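# Transfer lidded 96-well plate from nest N1 to N2

## Task

Carry the 96-well culture plate out of plate nest N1 and into plate nest N2 so it rests level within N2's locators, with well A1 at N2's A1-marked corner and the lid seated all the way down. A release a few millimetres above the nest is fine, but a much bigger drop at N2 fails. The plate has to stay correct without the robot holding it, so open the gripper and pull the arm away at the end.

## Robot and tools

Robot: one arm with six joints (waist, shoulder, elbow, wrist pitch, wrist yaw, wrist roll) and a two-finger gripper. The fingers point along the gripper's +z axis and close along its y axis. The reported hand position is the spot between the finger pads, about 1 cm behind the tips. The plate starts in N1, the right-hand nest as seen from the arm's base, with A1 at N1's marked corner.

Scene frame: origin on the table top under the arm base, +z up, and +y to the left when facing along +x. The base may be tilted. Printed hand positions can be slightly wrong, more so at long reach.

execute_actions takes "actions", a list holding zero or one item, and an optional "pictures" boolean (images are included by default). An empty list only reports the current state. An action is {"rows": [...], "steps": n}: 1 to 15 rows, n at most 15 (default 15), each step 1/30 s. Each row is used for one step, and the last row repeats if there are fewer rows than steps. A wait is {"steps": n} with n up to 300, counted from the previous result, so your thinking time is included. A refused call does nothing.

A row is seven numbers, each between -1 and 1: dx, dy, dz, rx, ry, rz, opening. The first six are an offset, not a pose, expressed in the gripper's own axes and measured from the gripper pose shown in the most recent result (or, before any result in the scene shows it and for later calls inside one reply, from where the robot is when the action begins). All rows in an action share that same reference; they do not add up. Scale: 1.0 equals 0.6 m for dx, dy, dz and 180 degrees for the rotation; rx, ry, rz form a single rotation vector. opening is absolute, not an offset: +1 is fully open (0.094 m), -1 closed. All zeros in the first six does not mean stay still: it drives the hand back to the reference pose.

move takes "target" (one seven-number row laid out as above, an offset from the same reference) and optional "speed" in m/s, 0.002 to 0.5, default 0.25; rotation is capped at twice that value in rad/s. The hand follows a straight path lasting 0.5 to 10 s; longer paths halt after 10 s before arriving. Rotation takes the shorter direction. The path does not stop for obstacles, the hand may lag, wander and exceed the speed, especially near a straight arm. The opening is applied when the move begins. It ends once hand and fingers settle, or 5 s after the path ends. Its result adds a "move:" line: done (settled near target), off_target, moving, held (a check blocked the final step) or fault, plus any limits: paced means the commanded pose was clipped; held means a check stopped some steps, after which the arm may jump faster than the speed. The remaining distance to target is reported.

wait takes "seconds", 0 to 10, and sends nothing new. zoom_image takes "camera" (cam_high or cam_wrist) and "region" [x0, y0, x1, y1] in pixels of that camera's latest image, origin top-left, no larger than 504 by 504. Both cameras give 504x504 images. finished_scene takes "scene", the current scene number; it is irreversible and grades the result. Replying without any tool call ends the whole run.

Control details: each step the commanded pose is clipped to 70 mm and 16 degrees from the measured pose; position wins over orientation if both cannot be met. After an action's last step the arm only continues to the last clipped pose, so check the result and send the remainder. Joint friction may leave the hand up to about 31 mm off, and tiny commands may not move it. The elbow cannot fully straighten. Because offsets start from the measured pose, repeating a small push against a rigid surface does not press harder, but against something yielding it goes further.

Result lines: end_effector_position (m) and end_effector_quat_wxyz in the scene frame. Joint positions and Joint velocities list the six joints (rad, rad/s) then the finger-pad gap (m, m/s). Joint ranges in rad: waist -2.618 to 3.054, shoulder 0.000 to 3.142, elbow 0.000 to 3.142, wrist pitch -1.571 to 1.571, wrist yaw -1.571 to 1.571, wrist roll -2.094 to 2.094. grip_measured is the finger opening on the command scale, possibly off by about 1 mm throughout. "pose unreachable" means the clearance check (which treats the base mount as arm) altered or stopped a command; HELD flags each affected step. "Hand target" shows where the controller is now heading. FAULT lines report stops.

Gripping: to hold, command an opening below grip_measured; about 0.03 lower holds firmly, less holds gently. Each pad pushes at most about 50 to 62 N, less on parts under roughly 2 mm thick, with a brief spike on first contact.

Cautions: faster contact and targets set deeper past a contact hit harder. Avoid drops, slips, slams and heavy pushes, and never knock anything off the table, which ends the scene. Lower the plate close to N2 before releasing. Occasionally an outside nudge moves loose objects, so recheck. Holding a load heats motors: MOTOR HOT appears at 75 °C, 90 °C halts the arm for 10 s, and at 100 °C the arm and gripper go limp and fall.

Each tool is called after "Emit:" as a command line: name --argument value for each argument, lists and objects as JSON in quotes; but a table of rows of numbers goes row by row, as --pt "numbers of a row", without its own name.

## Session

Emit:
execute_actions --actions '[]'

Scene clock: 0.00 s of 8400.00 s.
end_effector_position=(+0.3672, -0.4416, +0.3900) grip_measured=+1.000 end_effector_quat_wxyz=(+0.380, +0.747, +0.338, +0.428)
Joint positions: [ 0.011  1.007  1.815 -0.623  0.23   1.305  0.094]
Joint velocities: [-0.007 -0.027 -0.002  0.007  0.037  0.007  0.   ]
Motor temperatures (°C, as the motors report them): [20 24 22 21 23 22]
Hand target: +0.367, -0.442, +0.390; +0.380, +0.747, +0.338, +0.428

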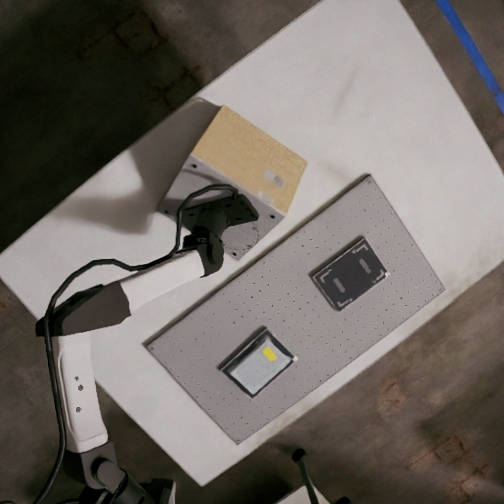

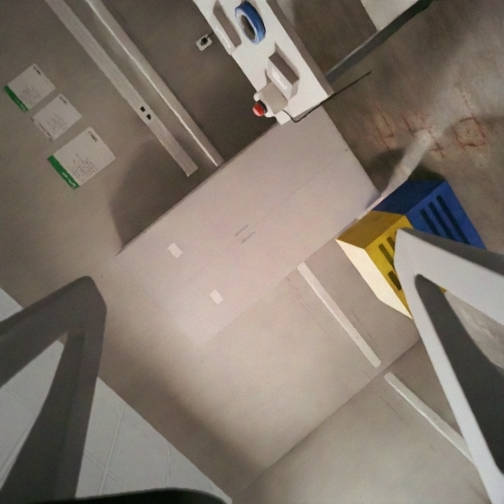

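Emit:
zoom_image --camera "cam_high" --region '[200, 220, 400, 420]'

Emit:
zoom_image --camera "cam_high" --region '[140, 90, 340, 290]'

Region (200, 220, 400, 420) of cam_high's 504x504 image, scaled by 2.520, with more detail than that image has.

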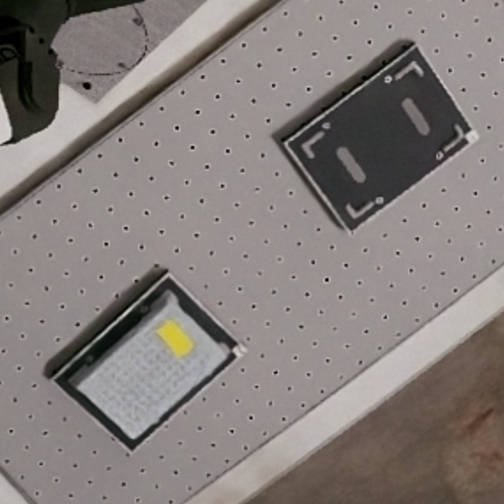

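Region (140, 90, 340, 290) of cam_high's 504x504 image, scaled by 2.520, with more detail than that image has.

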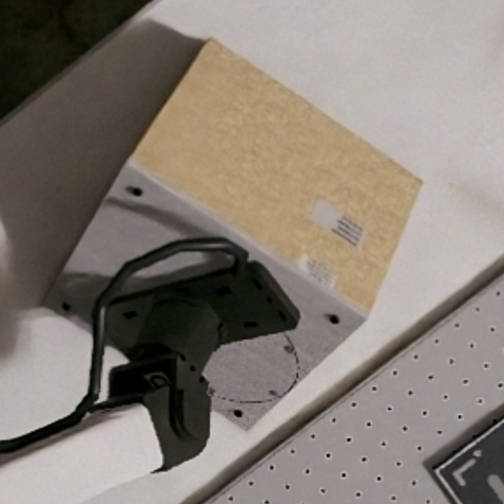

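Emit:
move --target '[0.295,-0.386,-0.198,0.395,-0.024,-0.2,1]'

Scene clock: 8.63 s of 8400.00 s.
end_effector_position=(+0.2863, -0.1501, +0.2944) grip_measured=+1.000 end_effector_quat_wxyz=(+0.049, +0.671, +0.669, +0.316)
Joint positions: [ 1.009  1.12   1.492 -1.564  0.773  2.02   0.094]
Joint velocities: [-0.012  0.017 -0.012 -0.022  0.007 -0.007  0.   ]
Motor temperatures (°C, as the motors report them): [20 24 22 22 23 22]
Hand target: +0.290, -0.149, +0.297; +0.043, +0.671, +0.669, +0.316
Off the commanded pose: 0.007 m, 37 deg; orientation clipped at the last step of the last action.
joint sent to its limit — the command would take joint 4 (wrist pitch) past its lower limit, so that joint was sent only as far as its limit.
After step 90, 1.73 s passed at rest.
move: off_target; limits=paced

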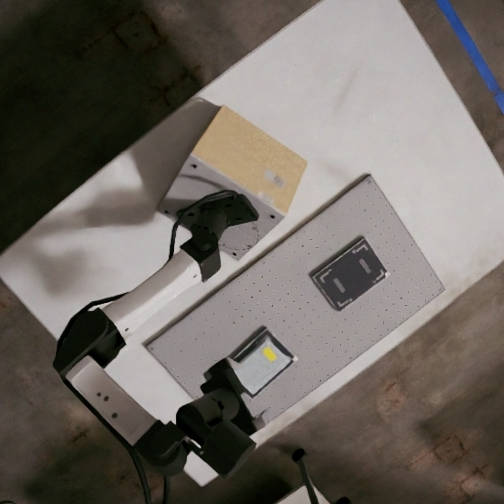

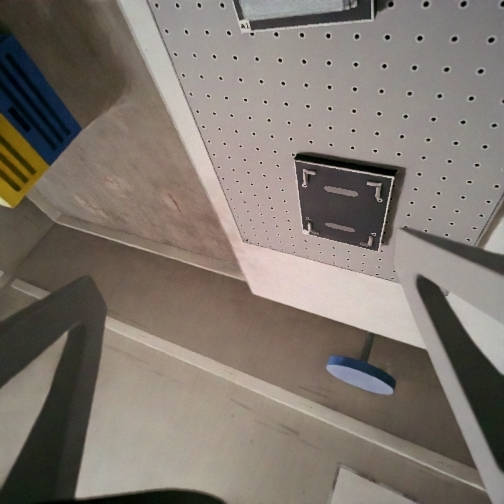

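Emit:
move --target '[-0.09,-0.122,0.2,0,0,-0.6,1]' --speed 0.4

Scene clock: 17.77 s of 8400.00 s.
end_effector_position=(+0.2874, -0.1531, +0.1437) grip_measured=+1.000 end_effector_quat_wxyz=(+0.276, -0.151, +0.939, +0.142)
Joint positions: [ 0.155  0.801  0.873 -0.846  0.278 -0.681  0.094]
Joint velocities: [-0.012 -0.012  0.002 -0.066 -0.095 -0.051  0.   ]
Motor temperatures (°C, as the motors report them): [20 24 23 22 23 22]
Hand target: +0.288, -0.154, +0.145; +0.287, -0.148, +0.936, +0.140
Off the commanded pose: 0.003 m, 1 deg.
After step 90, 2.97 s passed at rest.
move: done

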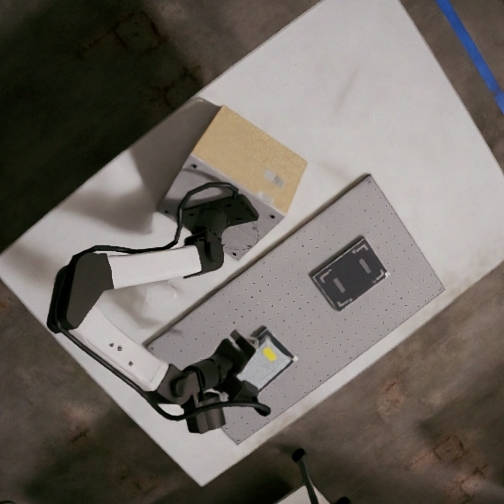

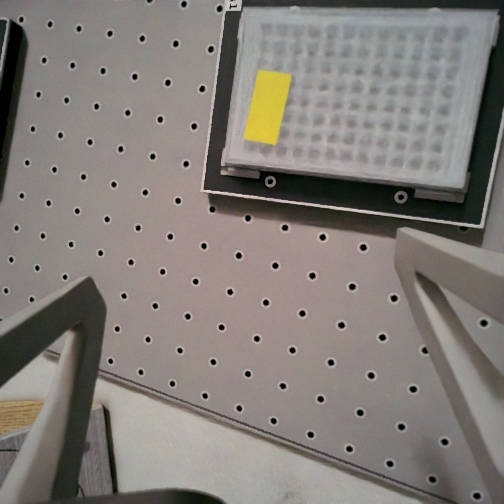

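Emit:
move --target '[0.035,-0.08,0.007,-0.066,0.204,-0.385,1]' --speed 0.4

Scene clock: 21.63 s of 8400.00 s.
end_effector_position=(+0.2861, -0.1975, +0.1147) grip_measured=+1.000 end_effector_quat_wxyz=(+0.001, +0.700, -0.714, -0.004)
Joint positions: [ 0.253  1.284  1.229 -1.289  0.796 -1.528  0.094]
Joint velocities: [-0.002  0.002 -0.002 -0.007  0.022  0.022  0.   ]
Motor temperatures (°C, as the motors report them): [20 25 23 22 23 22]
Hand target: +0.290, -0.199, +0.119; +0.000, +0.707, -0.708, +0.001
Off the commanded pose: 0.007 m, 1 deg.
move: done

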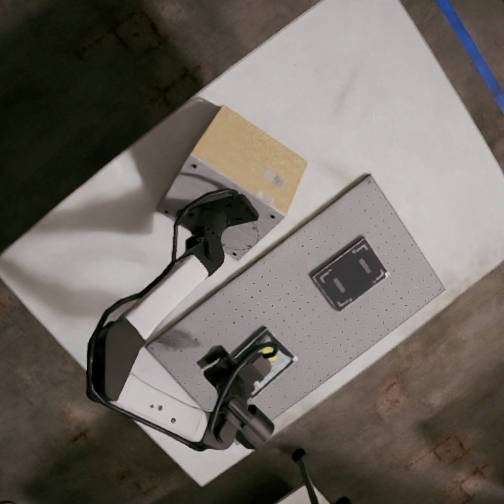

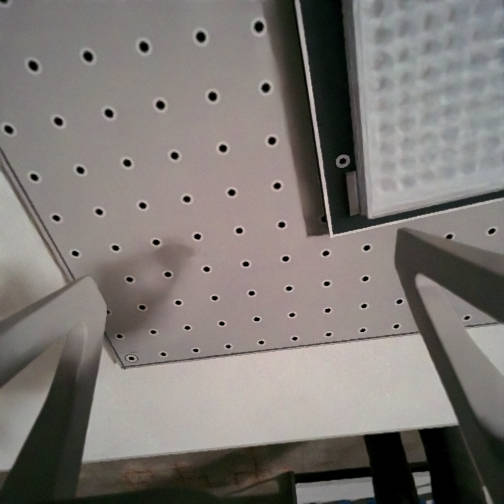

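Emit:
move --target '[0.0,-0.165,0.02,0,0,-0.033,1]'

Scene clock: 24.70 s of 8400.00 s.
end_effector_position=(+0.3825, -0.1950, +0.0995) grip_measured=+1.000 end_effector_quat_wxyz=(+0.004, +0.735, -0.678, -0.001)
Joint positions: [ 0.223  1.647  1.593 -1.26   0.797 -1.67   0.094]
Joint velocities: [-0.002 -0.012 -0.022  0.051 -0.022 -0.066  0.   ]
Motor temperatures (°C, as the motors report them): [20 25 23 22 23 22]
Hand target: +0.385, -0.198, +0.101; +0.001, +0.736, -0.677, -0.004
Off the commanded pose: 0.006 m, 1 deg.
move: done

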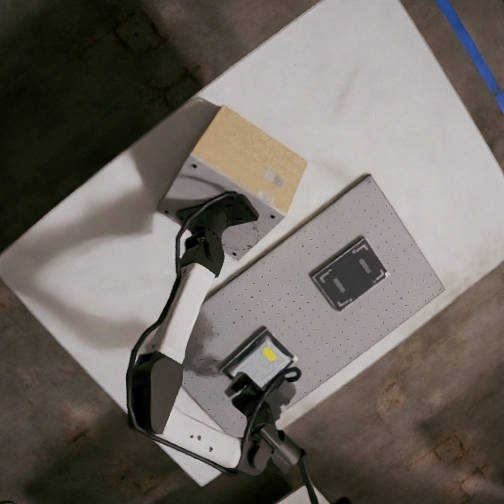

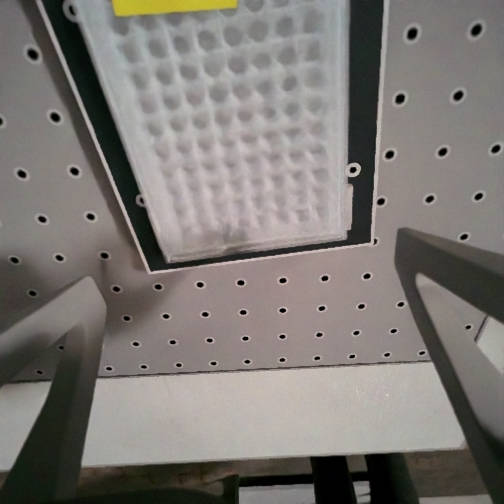

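Emit:
move --target '[-0.052,-0.007,0.05,0,0,0,1]' --speed 0.1

Scene clock: 26.83 s of 8400.00 s.
end_effector_position=(+0.3834, -0.1677, +0.0726) grip_measured=+1.000 end_effector_quat_wxyz=(+0.004, +0.735, -0.678, -0.001)
Joint positions: [ 0.223  1.669  1.47  -1.113  0.797 -1.673  0.094]
Joint velocities: [-0.012  0.017 -0.012 -0.037  0.022  0.051  0.   ]
Motor temperatures (°C, as the motors report them): [20 25 23 22 23 22]
Hand target: +0.383, -0.164, +0.069; +0.004, +0.735, -0.678, -0.001
Off the commanded pose: 0.005 m, 0 deg.
move: done

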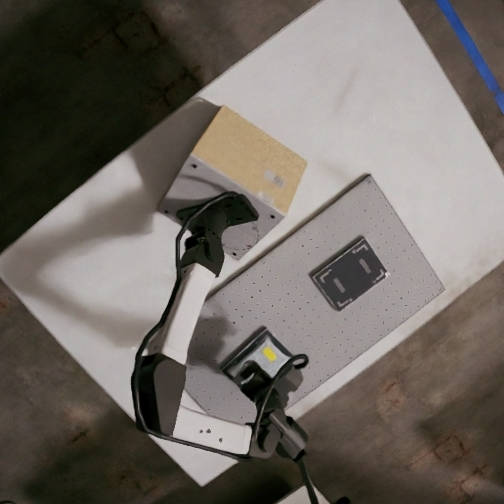

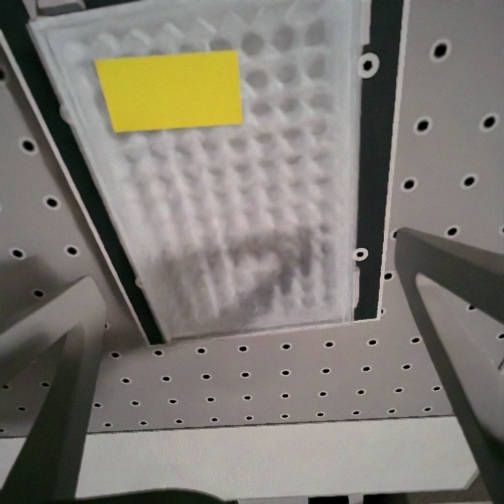

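Emit:
move --target '[0,0.002,0.035,0,0,0,1]' --speed 0.05

Scene clock: 28.63 s of 8400.00 s.
end_effector_position=(+0.3834, -0.1713, +0.0547) grip_measured=+1.000 end_effector_quat_wxyz=(+0.008, +0.734, -0.680, +0.003)
Joint positions: [ 0.179  1.669  1.423 -1.022  0.796 -1.728  0.094]
Joint velocities: [-0.012  0.012 -0.007  0.081 -0.007 -0.051  0.   ]
Motor temperatures (°C, as the motors report them): [20 25 23 22 23 22]
Hand target: +0.382, -0.168, +0.052; +0.004, +0.736, -0.677, -0.001
Off the commanded pose: 0.005 m, 1 deg.
move: done

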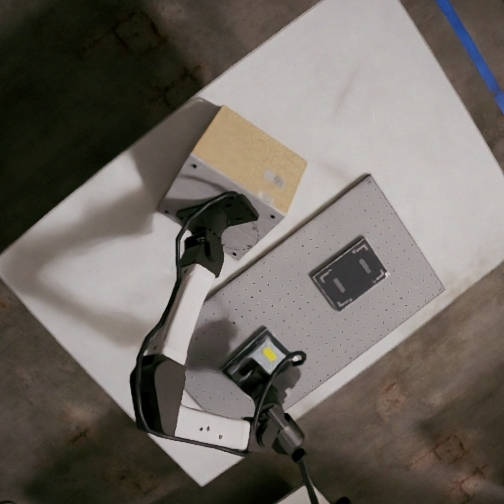

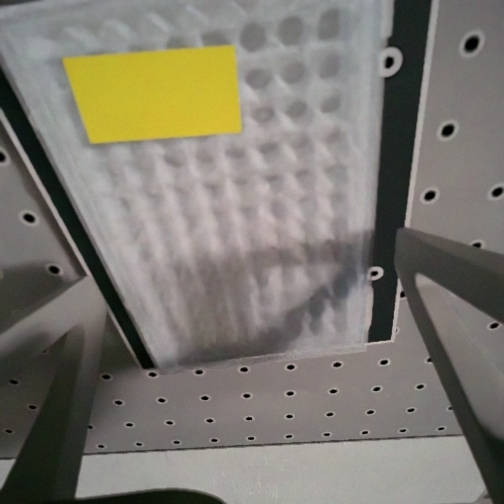

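Emit:
move --target '[-0.01,0.005,0.025,0,0,-0.003,1]' --speed 0.03

Scene clock: 30.80 s of 8400.00 s.
end_effector_position=(+0.3809, -0.1681, +0.0430) grip_measured=+1.000 end_effector_quat_wxyz=(+0.010, +0.735, -0.678, +0.004)
Joint positions: [ 0.162  1.669  1.376 -0.959  0.796 -1.755  0.094]
Joint velocities: [-0.012 -0.002 -0.012 -0.007  0.007 -0.007  0.   ]
Motor temperatures (°C, as the motors report them): [21 25 23 22 23 22]
Hand target: +0.380, -0.166, +0.040; +0.008, +0.737, -0.676, +0.003
Off the commanded pose: 0.004 m, 0 deg.
move: done

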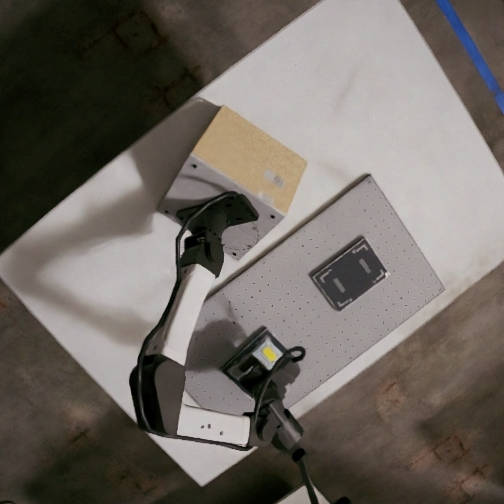

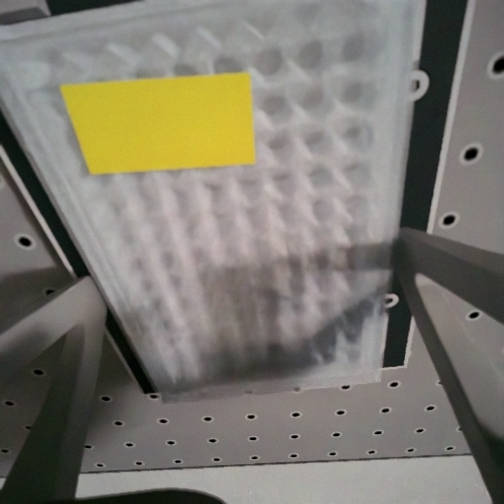

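Emit:
move --target '[0,0,0.022,0,0,0,1]' --speed 0.02

Scene clock: 32.17 s of 8400.00 s.
end_effector_position=(+0.3838, -0.1730, +0.0364) grip_measured=+1.000 end_effector_quat_wxyz=(+0.010, +0.731, -0.682, +0.011)
Joint positions: [ 0.141  1.669  1.366 -0.913  0.796 -1.784  0.094]
Joint velocities: [ 0.002 -0.012 -0.017  0.081 -0.051 -0.022  0.   ]
Motor temperatures (°C, as the motors report them): [21 25 23 22 23 22]
Hand target: +0.381, -0.169, +0.030; +0.010, +0.735, -0.678, +0.004
Off the commanded pose: 0.009 m, 1 deg.
move: done

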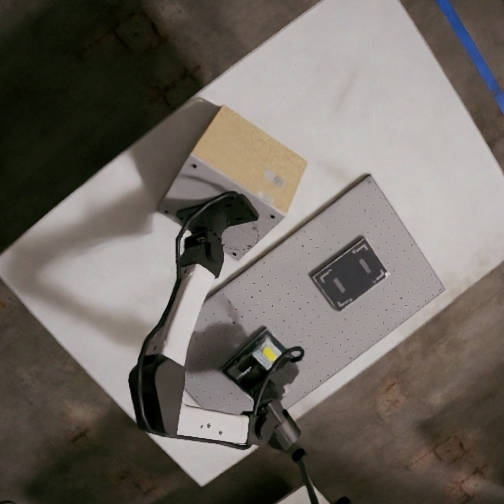

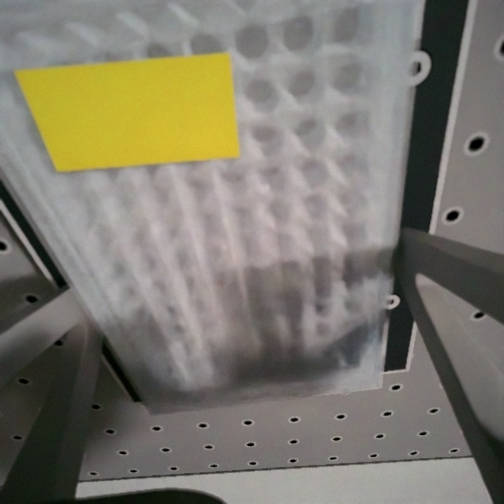

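Emit:
move --target '[-0.012,0.008,0.02,0,0,-0.004,1]' --speed 0.02

Scene clock: 33.53 s of 8400.00 s.
end_effector_position=(+0.3857, -0.1721, +0.0351) grip_measured=+1.000 end_effector_quat_wxyz=(+0.005, +0.730, -0.683, +0.018)
Joint positions: [ 0.141  1.66   1.345 -0.874  0.796 -1.801  0.094]
Joint velocities: [-0.007  0.002 -0.007  0.007  0.037 -0.007  0.   ]
Motor temperatures (°C, as the motors report them): [21 25 23 22 23 22]
Hand target: +0.378, -0.167, +0.024; +0.010, +0.735, -0.677, +0.010
Off the commanded pose: 0.014 m, 1 deg.
move: off_target

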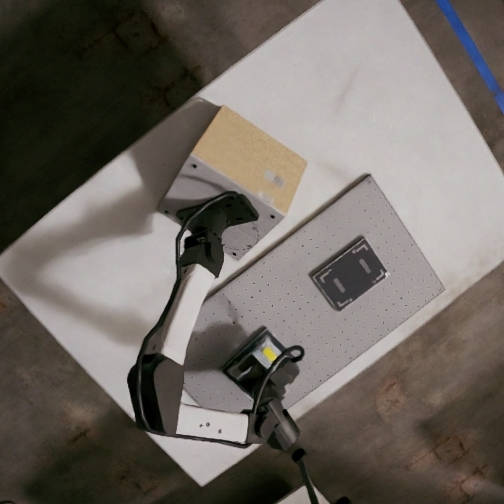

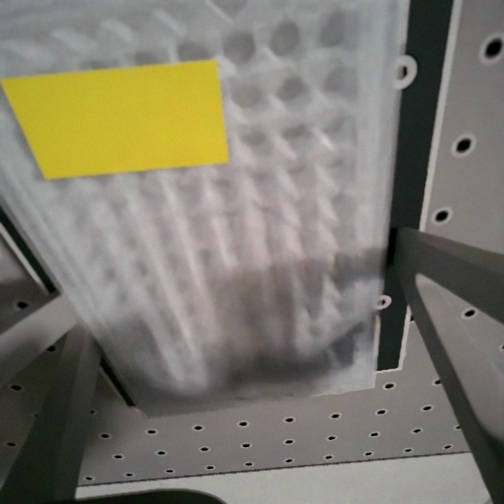

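Emit:
move --target '[-0.005,0.012,-0.008,-0.006,-0.011,-0.005,1]' --speed 0.02

Scene clock: 35.77 s of 8400.00 s.
end_effector_position=(+0.3820, -0.1688, +0.0355) grip_measured=+1.000 end_effector_quat_wxyz=(+0.003, +0.734, -0.679, +0.009)
Joint positions: [ 0.142  1.66   1.345 -0.897  0.784 -1.793  0.094]
Joint velocities: [-0.017  0.007 -0.012 -0.037  0.022 -0.051  0.   ]
Motor temperatures (°C, as the motors report them): [21 26 23 22 23 22]
Hand target: +0.378, -0.170, +0.040; -0.000, +0.736, -0.677, -0.000
Off the commanded pose: 0.006 m, 1 deg.
move: done

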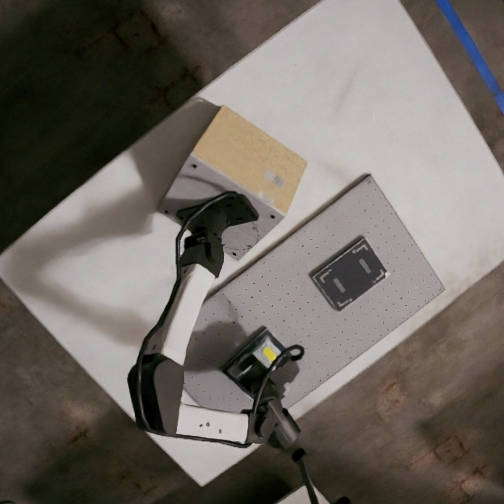

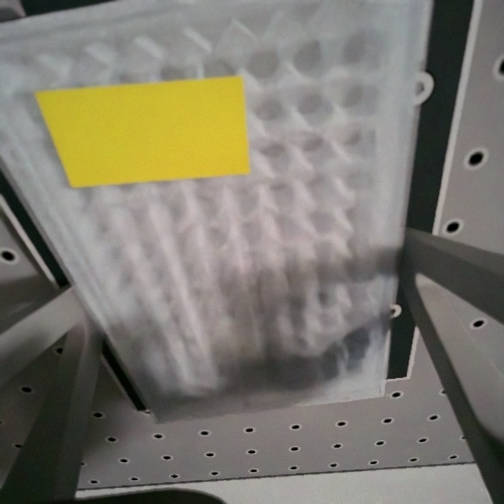

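Emit:
move --target '[-0.003,0.004,0.016,-0.003,-0.005,0,1]' --speed 0.015

Scene clock: 37.07 s of 8400.00 s.
end_effector_position=(+0.3829, -0.1685, +0.0351) grip_measured=+1.000 end_effector_quat_wxyz=(+0.000, +0.734, -0.679, +0.008)
Joint positions: [ 0.141  1.66   1.345 -0.891  0.777 -1.798  0.094]
Joint velocities: [-0.002  0.002 -0.002 -0.037  0.051 -0.051  0.   ]
Motor temperatures (°C, as the motors report them): [21 26 23 22 23 22]
Hand target: +0.379, -0.167, +0.026; +0.002, +0.734, -0.679, -0.000
Off the commanded pose: 0.010 m, 1 deg.
move: done

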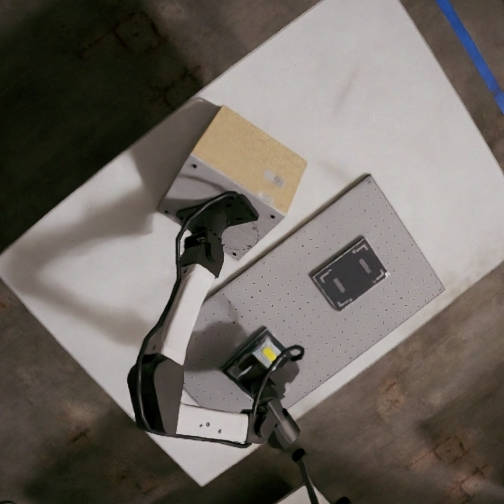

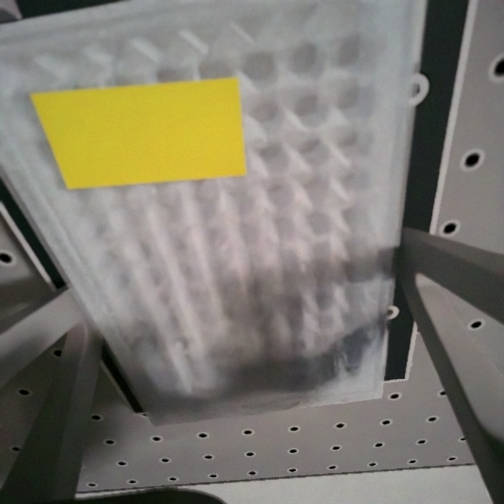

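Emit:
move --target '[0,0,0,0,0,0,0.77]' --speed 0.02

Scene clock: 38.37 s of 8400.00 s.
end_effector_position=(+0.3817, -0.1686, +0.0353) grip_measured=+0.794 end_effector_quat_wxyz=(+0.001, +0.735, -0.678, +0.007)
Joint positions: [ 0.141  1.659  1.345 -0.898  0.778 -1.798  0.084]
Joint velocities: [-0.002 -0.002  0.002  0.081 -0.007  0.022 -0.   ]
Motor temperatures (°C, as the motors report them): [21 26 23 22 23 22]
Hand target: +0.383, -0.169, +0.035; +0.000, +0.734, -0.679, +0.008
Off the commanded pose: 0.001 m, 0 deg.
move: done

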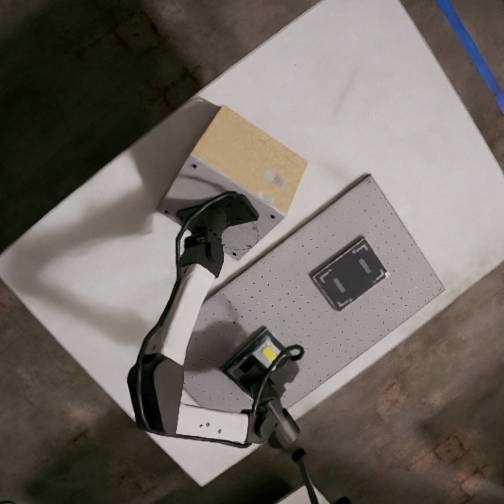

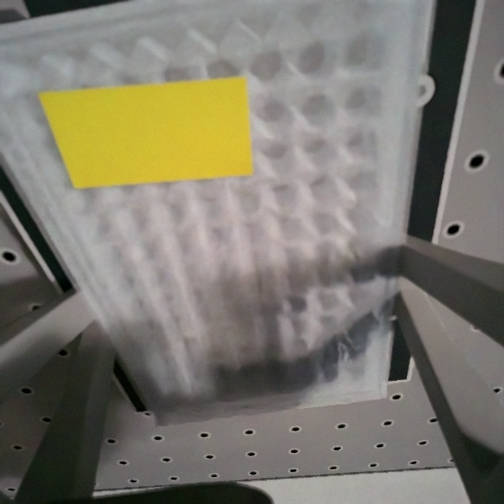

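Lift and check.

Emit:
move --target '[0,0,-0.06,0,0,0,0.76]' --speed 0.04

Scene clock: 40.00 s of 8400.00 s.
end_effector_position=(+0.3757, -0.1633, +0.0605) grip_measured=+0.794 end_effector_quat_wxyz=(+0.009, +0.740, -0.672, -0.005)
Joint positions: [ 0.206  1.659  1.408 -1.062  0.795 -1.699  0.084]
Joint velocities: [-0.022 -0.012  0.012  0.007 -0.022 -0.022 -0.   ]
Motor temperatures (°C, as the motors report them): [21 26 23 22 23 22]
Hand target: +0.381, -0.168, +0.071; +0.001, +0.735, -0.678, +0.006
Off the commanded pose: 0.013 m, 2 deg.
move: off_target

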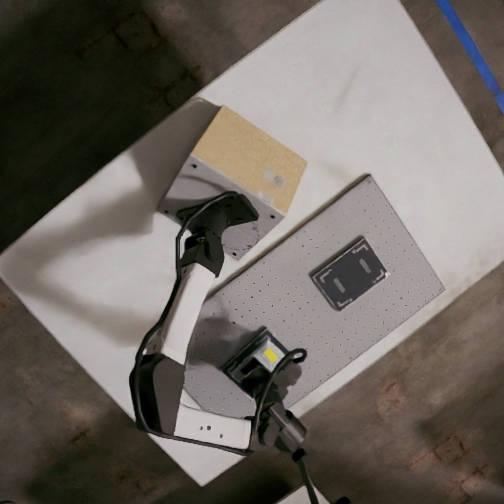

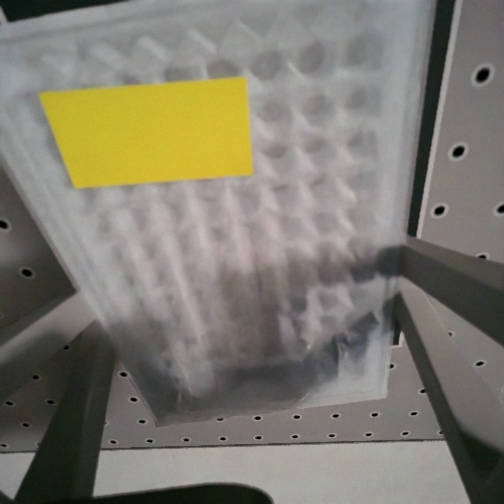

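Emit:
move --target '[-0.535,0,-0.035,0.006,-0.002,0.031,0.76]' --speed 0.15

Scene clock: 44.30 s of 8400.00 s.
end_effector_position=(+0.3369, +0.1539, +0.0733) grip_measured=+0.794 end_effector_quat_wxyz=(+0.005, +0.710, -0.704, -0.002)
Joint positions: [ 0.83   2.396  1.554 -1.101  0.758 -0.732  0.084]
Joint velocities: [-0.007 -0.007  0.007 -0.066 -0.051  0.051  0.001]
Motor temperatures (°C, as the motors report them): [21 26 23 21 23 22]
Hand target: +0.339, +0.158, +0.080; -0.002, +0.707, -0.707, -0.005
Off the commanded pose: 0.011 m, 1 deg.
move: off_target

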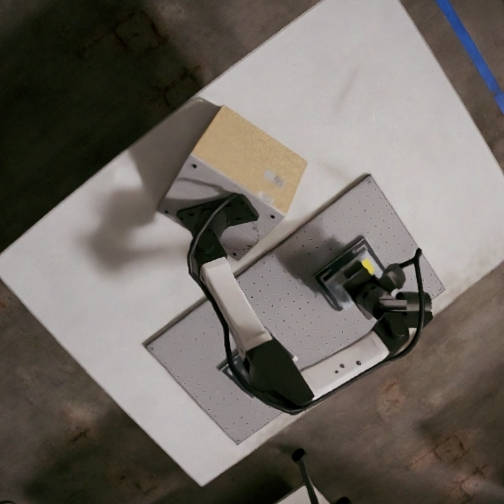

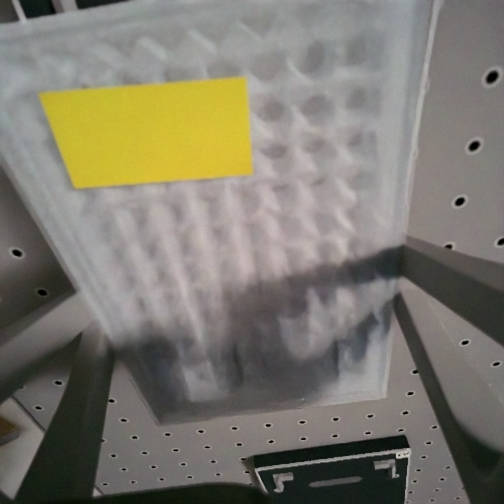

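Emit:
move --target '[0,0.015,0.03,0,0,0,0.76]' --speed 0.04

Emit:
zoom_image --camera "cam_high" --region '[300, 220, 420, 340]'

Scene clock: 46.17 s of 8400.00 s.
end_effector_position=(+0.3269, +0.1546, +0.0556) grip_measured=+0.794 end_effector_quat_wxyz=(+0.009, +0.710, -0.705, -0.005)
Joint positions: [ 0.81   2.396  1.482 -1.024  0.758 -0.748  0.084]
Joint velocities: [-0.002 -0.012  0.002 -0.022  0.007 -0.037  0.   ]
Motor temperatures (°C, as the motors report them): [22 26 24 21 23 22]
Hand target: +0.328, +0.154, +0.055; +0.005, +0.710, -0.704, -0.002
Off the commanded pose: 0.001 m, 1 deg.
move: done

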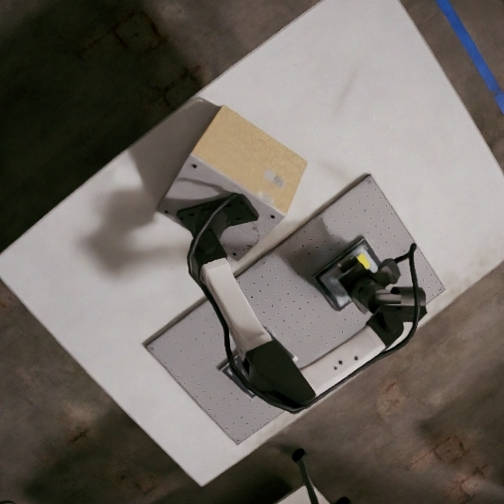

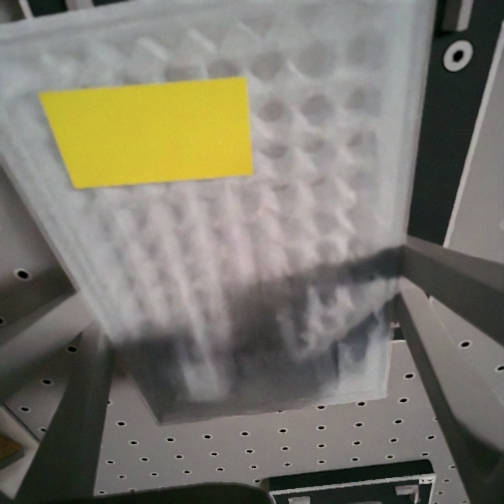

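Region (300, 220, 420, 340) of cam_high's 504x504 image, scaled by 4.200, with more detail than that image has.

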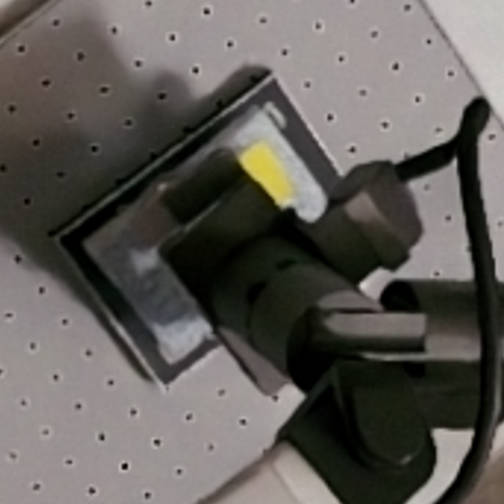

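Emit:
move --target '[-0.003,-0.027,0.01,0.006,-0.002,0,0.76]' --speed 0.03

Scene clock: 48.10 s of 8400.00 s.
end_effector_position=(+0.3338, +0.1519, +0.0475) grip_measured=+0.794 end_effector_quat_wxyz=(+0.012, +0.713, -0.701, -0.005)
Joint positions: [ 0.784  2.405  1.493 -1.007  0.769 -0.789  0.084]
Joint velocities: [-0.007  0.002 -0.007 -0.066  0.066 -0.007 -0.001]
Motor temperatures (°C, as the motors report them): [22 27 24 21 23 22]
Hand target: +0.343, +0.156, +0.049; +0.000, +0.709, -0.705, -0.001
Off the commanded pose: 0.010 m, 1 deg.
move: done

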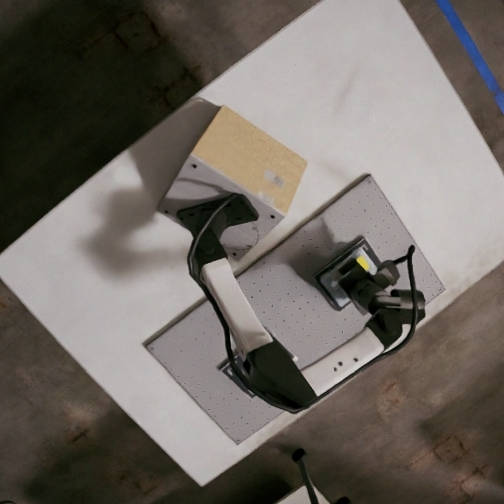

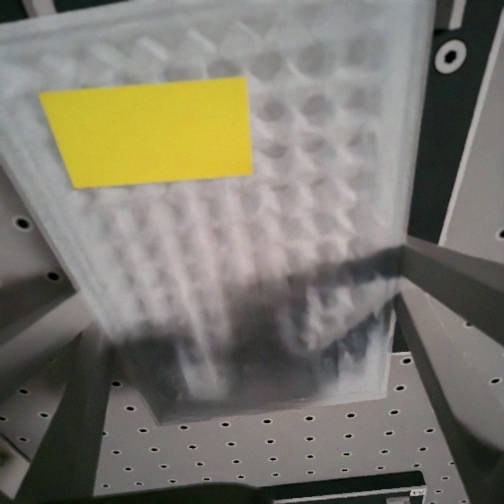

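Emit:
move --target '[-0.012,-0.032,-0.004,0.008,-0.003,0.005,0.76]' --speed 0.03

Scene clock: 49.87 s of 8400.00 s.
end_effector_position=(+0.3461, +0.1575, +0.0478) grip_measured=+0.794 end_effector_quat_wxyz=(+0.004, +0.708, -0.706, -0.003)
Joint positions: [ 0.777  2.431  1.545 -1.007  0.774 -0.798  0.084]
Joint velocities: [-0.017  0.032 -0.012 -0.007  0.022 -0.066  0.001]
Motor temperatures (°C, as the motors report them): [22 27 24 21 23 22]
Hand target: +0.353, +0.160, +0.049; -0.001, +0.708, -0.706, +0.001
Off the commanded pose: 0.007 m, 1 deg.
move: done

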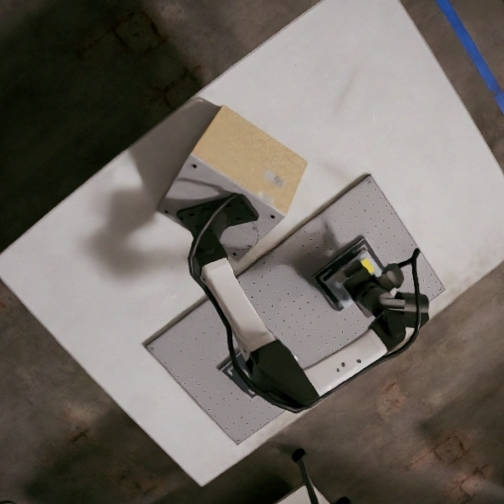

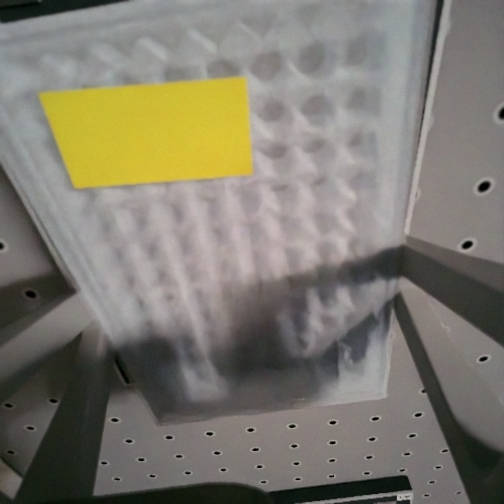

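Emit:
move --target '[0.002,-0.003,0.01,0,0,0,0.76]' --speed 0.015

Scene clock: 51.20 s of 8400.00 s.
end_effector_position=(+0.3481, +0.1551, +0.0435) grip_measured=+0.794 end_effector_quat_wxyz=(+0.006, +0.706, -0.708, -0.005)
Joint positions: [ 0.762  2.431  1.545 -0.999  0.774 -0.808  0.084]
Joint velocities: [ 0.007 -0.007  0.007 -0.007 -0.007 -0.11  -0.001]
Motor temperatures (°C, as the motors report them): [22 27 24 21 23 22]
Hand target: +0.348, +0.156, +0.042; +0.004, +0.708, -0.706, -0.003
Off the commanded pose: 0.002 m, 0 deg.
move: done

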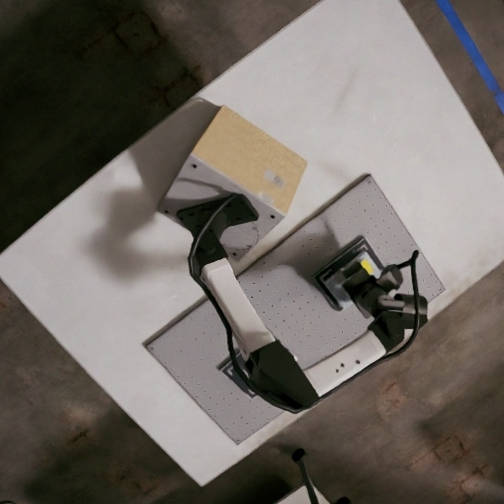

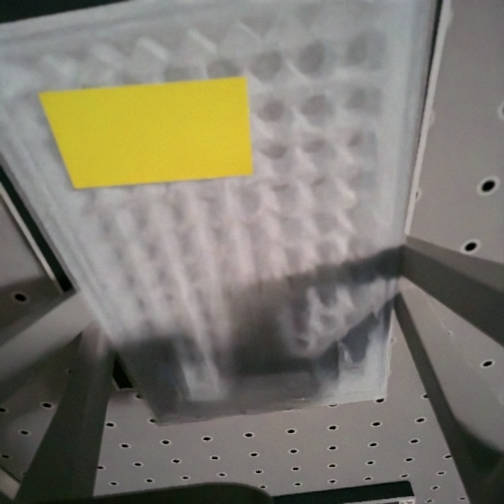

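Emit:
zoom_image --camera "cam_wrist" --region '[80, 320, 200, 440]'

Emit:
zoom_image --camera "cam_high" --region '[305, 230, 405, 330]'

Region (80, 320, 200, 440) of cam_wrist's 504x504 image, scaled by 4.200, with more detail than that image has.

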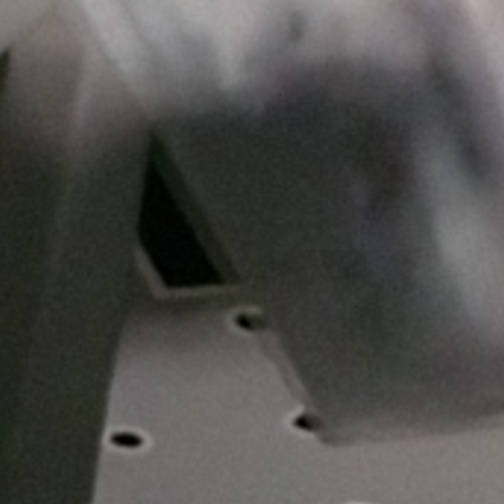

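Region (305, 230, 405, 330) of cam_high's 504x504 image, scaled by 5.040, with more detail than that image has.

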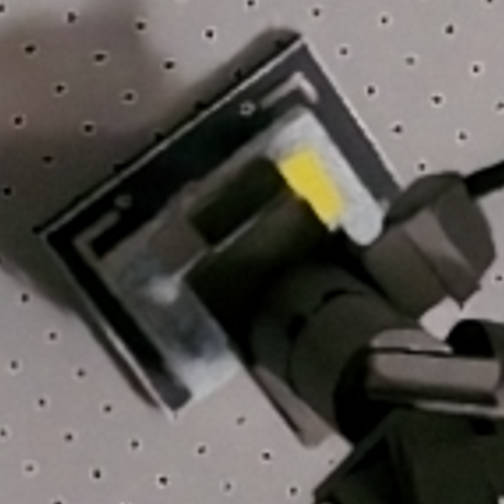

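Emit:
move --target '[-0.01,0.012,-0.008,0.005,0,0,0.76]' --speed 0.015

Emit:
zoom_image --camera "cam_high" --region '[305, 230, 405, 330]'

Scene clock: 54.60 s of 8400.00 s.
end_effector_position=(+0.3474, +0.1579, +0.0466) grip_measured=+0.794 end_effector_quat_wxyz=(+0.002, +0.703, -0.712, -0.004)
Joint positions: [ 0.773  2.431  1.545 -0.998  0.774 -0.79   0.084]
Joint velocities: [-0.002  0.032 -0.017  0.037 -0.139  0.022 -0.001]
Motor temperatures (°C, as the motors report them): [23 27 24 21 23 22]
Hand target: +0.341, +0.161, +0.048; +0.001, +0.707, -0.708, -0.000
Off the commanded pose: 0.007 m, 1 deg.
move: done

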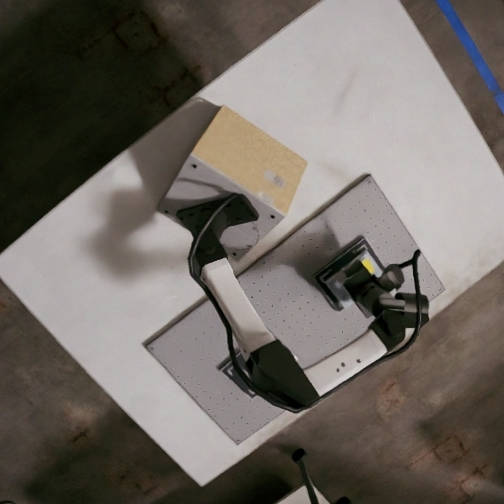

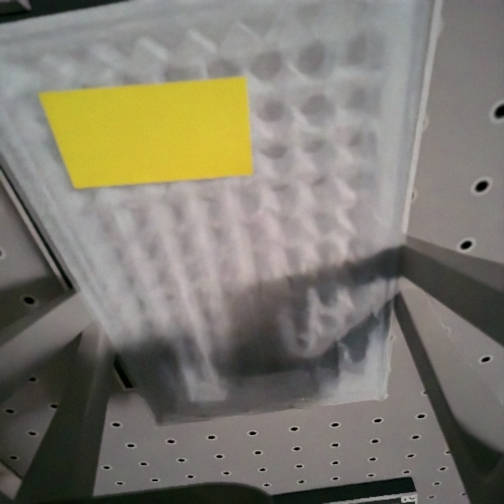

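Region (305, 230, 405, 330) of cam_high's 504x504 image, scaled by 5.040, with more detail than that image has.

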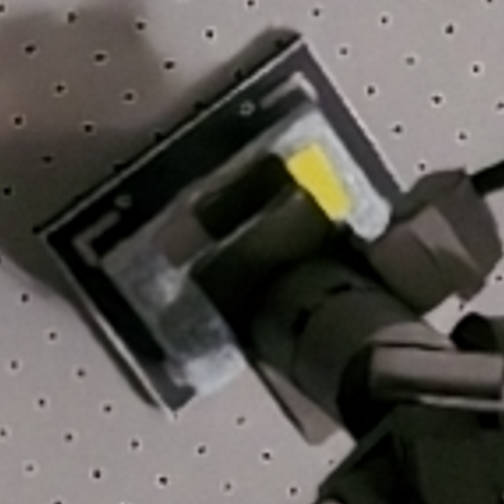

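Emit:
move --target '[-0.003,0.02,-0.002,0.002,0.002,-0.004,0.76]' --speed 0.015

Emit:
zoom_image --camera "cam_high" --region '[305, 230, 405, 330]'

Scene clock: 56.13 s of 8400.00 s.
end_effector_position=(+0.3369, +0.1554, +0.0412) grip_measured=+0.794 end_effector_quat_wxyz=(+0.014, +0.708, -0.706, -0.004)
Joint positions: [ 0.773  2.431  1.512 -0.998  0.774 -0.782  0.084]
Joint velocities: [-0.012  0.002 -0.002 -0.022 -0.022 -0.007 -0.001]
Motor temperatures (°C, as the motors report them): [23 27 24 21 23 22]
Hand target: +0.335, +0.160, +0.048; +0.003, +0.707, -0.707, +0.000
Off the commanded pose: 0.008 m, 1 deg.
move: done

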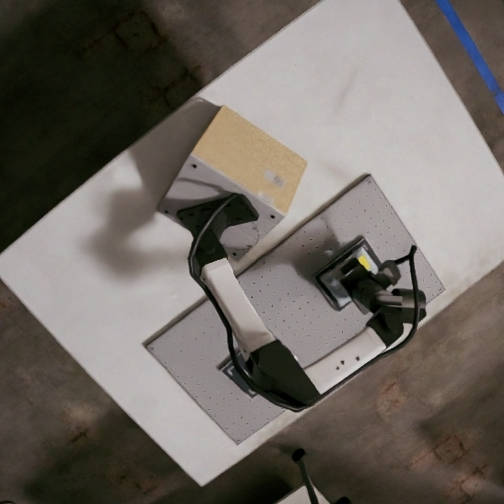

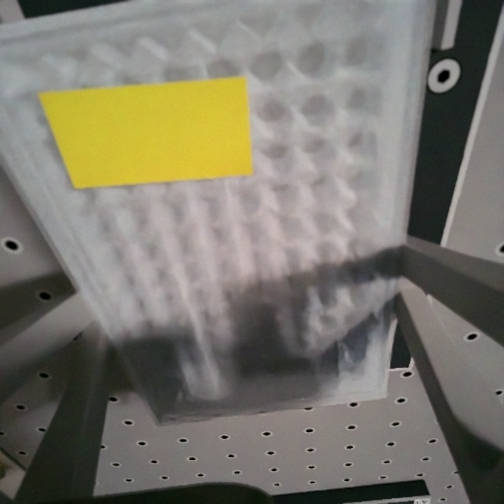

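Region (305, 230, 405, 330) of cam_high's 504x504 image, scaled by 5.040, with more detail than that image has.

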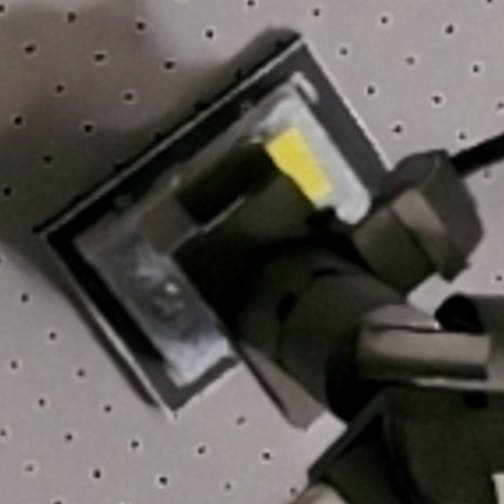

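Emit:
move --target '[-0.005,-0.017,-0.008,0.008,-0.004,0,0.76]' --speed 0.01

Scene clock: 59.47 s of 8400.00 s.
end_effector_position=(+0.3370, +0.1554, +0.0412) grip_measured=+0.794 end_effector_quat_wxyz=(+0.014, +0.713, -0.701, -0.004)
Joint positions: [ 0.773  2.431  1.512 -0.998  0.774 -0.796  0.084]
Joint velocities: [-0.002 -0.002 -0.007  0.022 -0.022  0.022  0.   ]
Motor temperatures (°C, as the motors report them): [23 28 24 21 23 22]
Hand target: +0.347, +0.158, +0.046; +0.001, +0.708, -0.706, +0.001
Off the commanded pose: 0.012 m, 2 deg.
move: off_target

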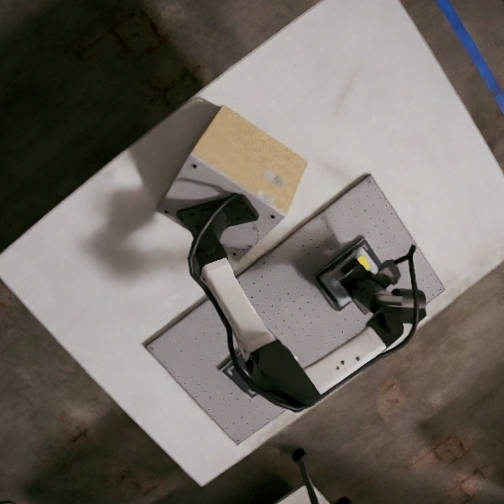

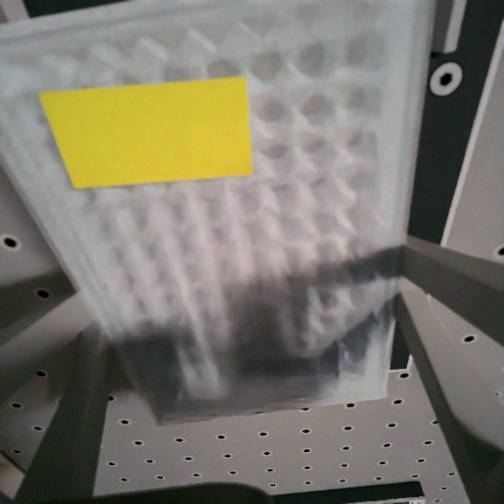

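Emit:
move --target '[-0.006,-0.023,-0.011,0.008,-0.004,0.004,0.76]' --speed 0.01

Scene clock: 61.63 s of 8400.00 s.
end_effector_position=(+0.3442, +0.1572, +0.0449) grip_measured=+0.794 end_effector_quat_wxyz=(+0.006, +0.708, -0.706, -0.004)
Joint positions: [ 0.773  2.431  1.535 -0.998  0.774 -0.799  0.084]
Joint velocities: [-0.002  0.007  0.002 -0.037  0.037 -0.051 -0.   ]
Motor temperatures (°C, as the motors report them): [23 28 24 21 23 22]
Hand target: +0.351, +0.159, +0.047; +0.000, +0.708, -0.706, +0.001
Off the commanded pose: 0.007 m, 1 deg.
move: done

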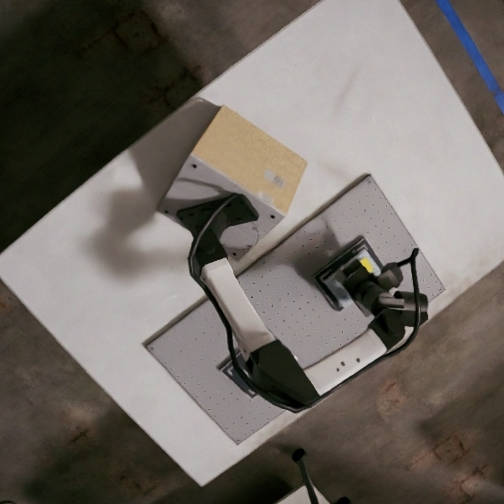

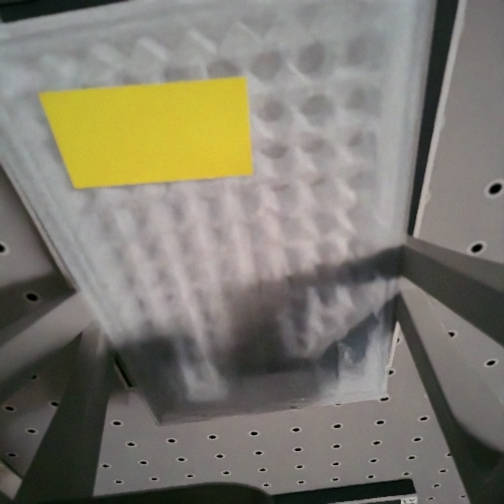

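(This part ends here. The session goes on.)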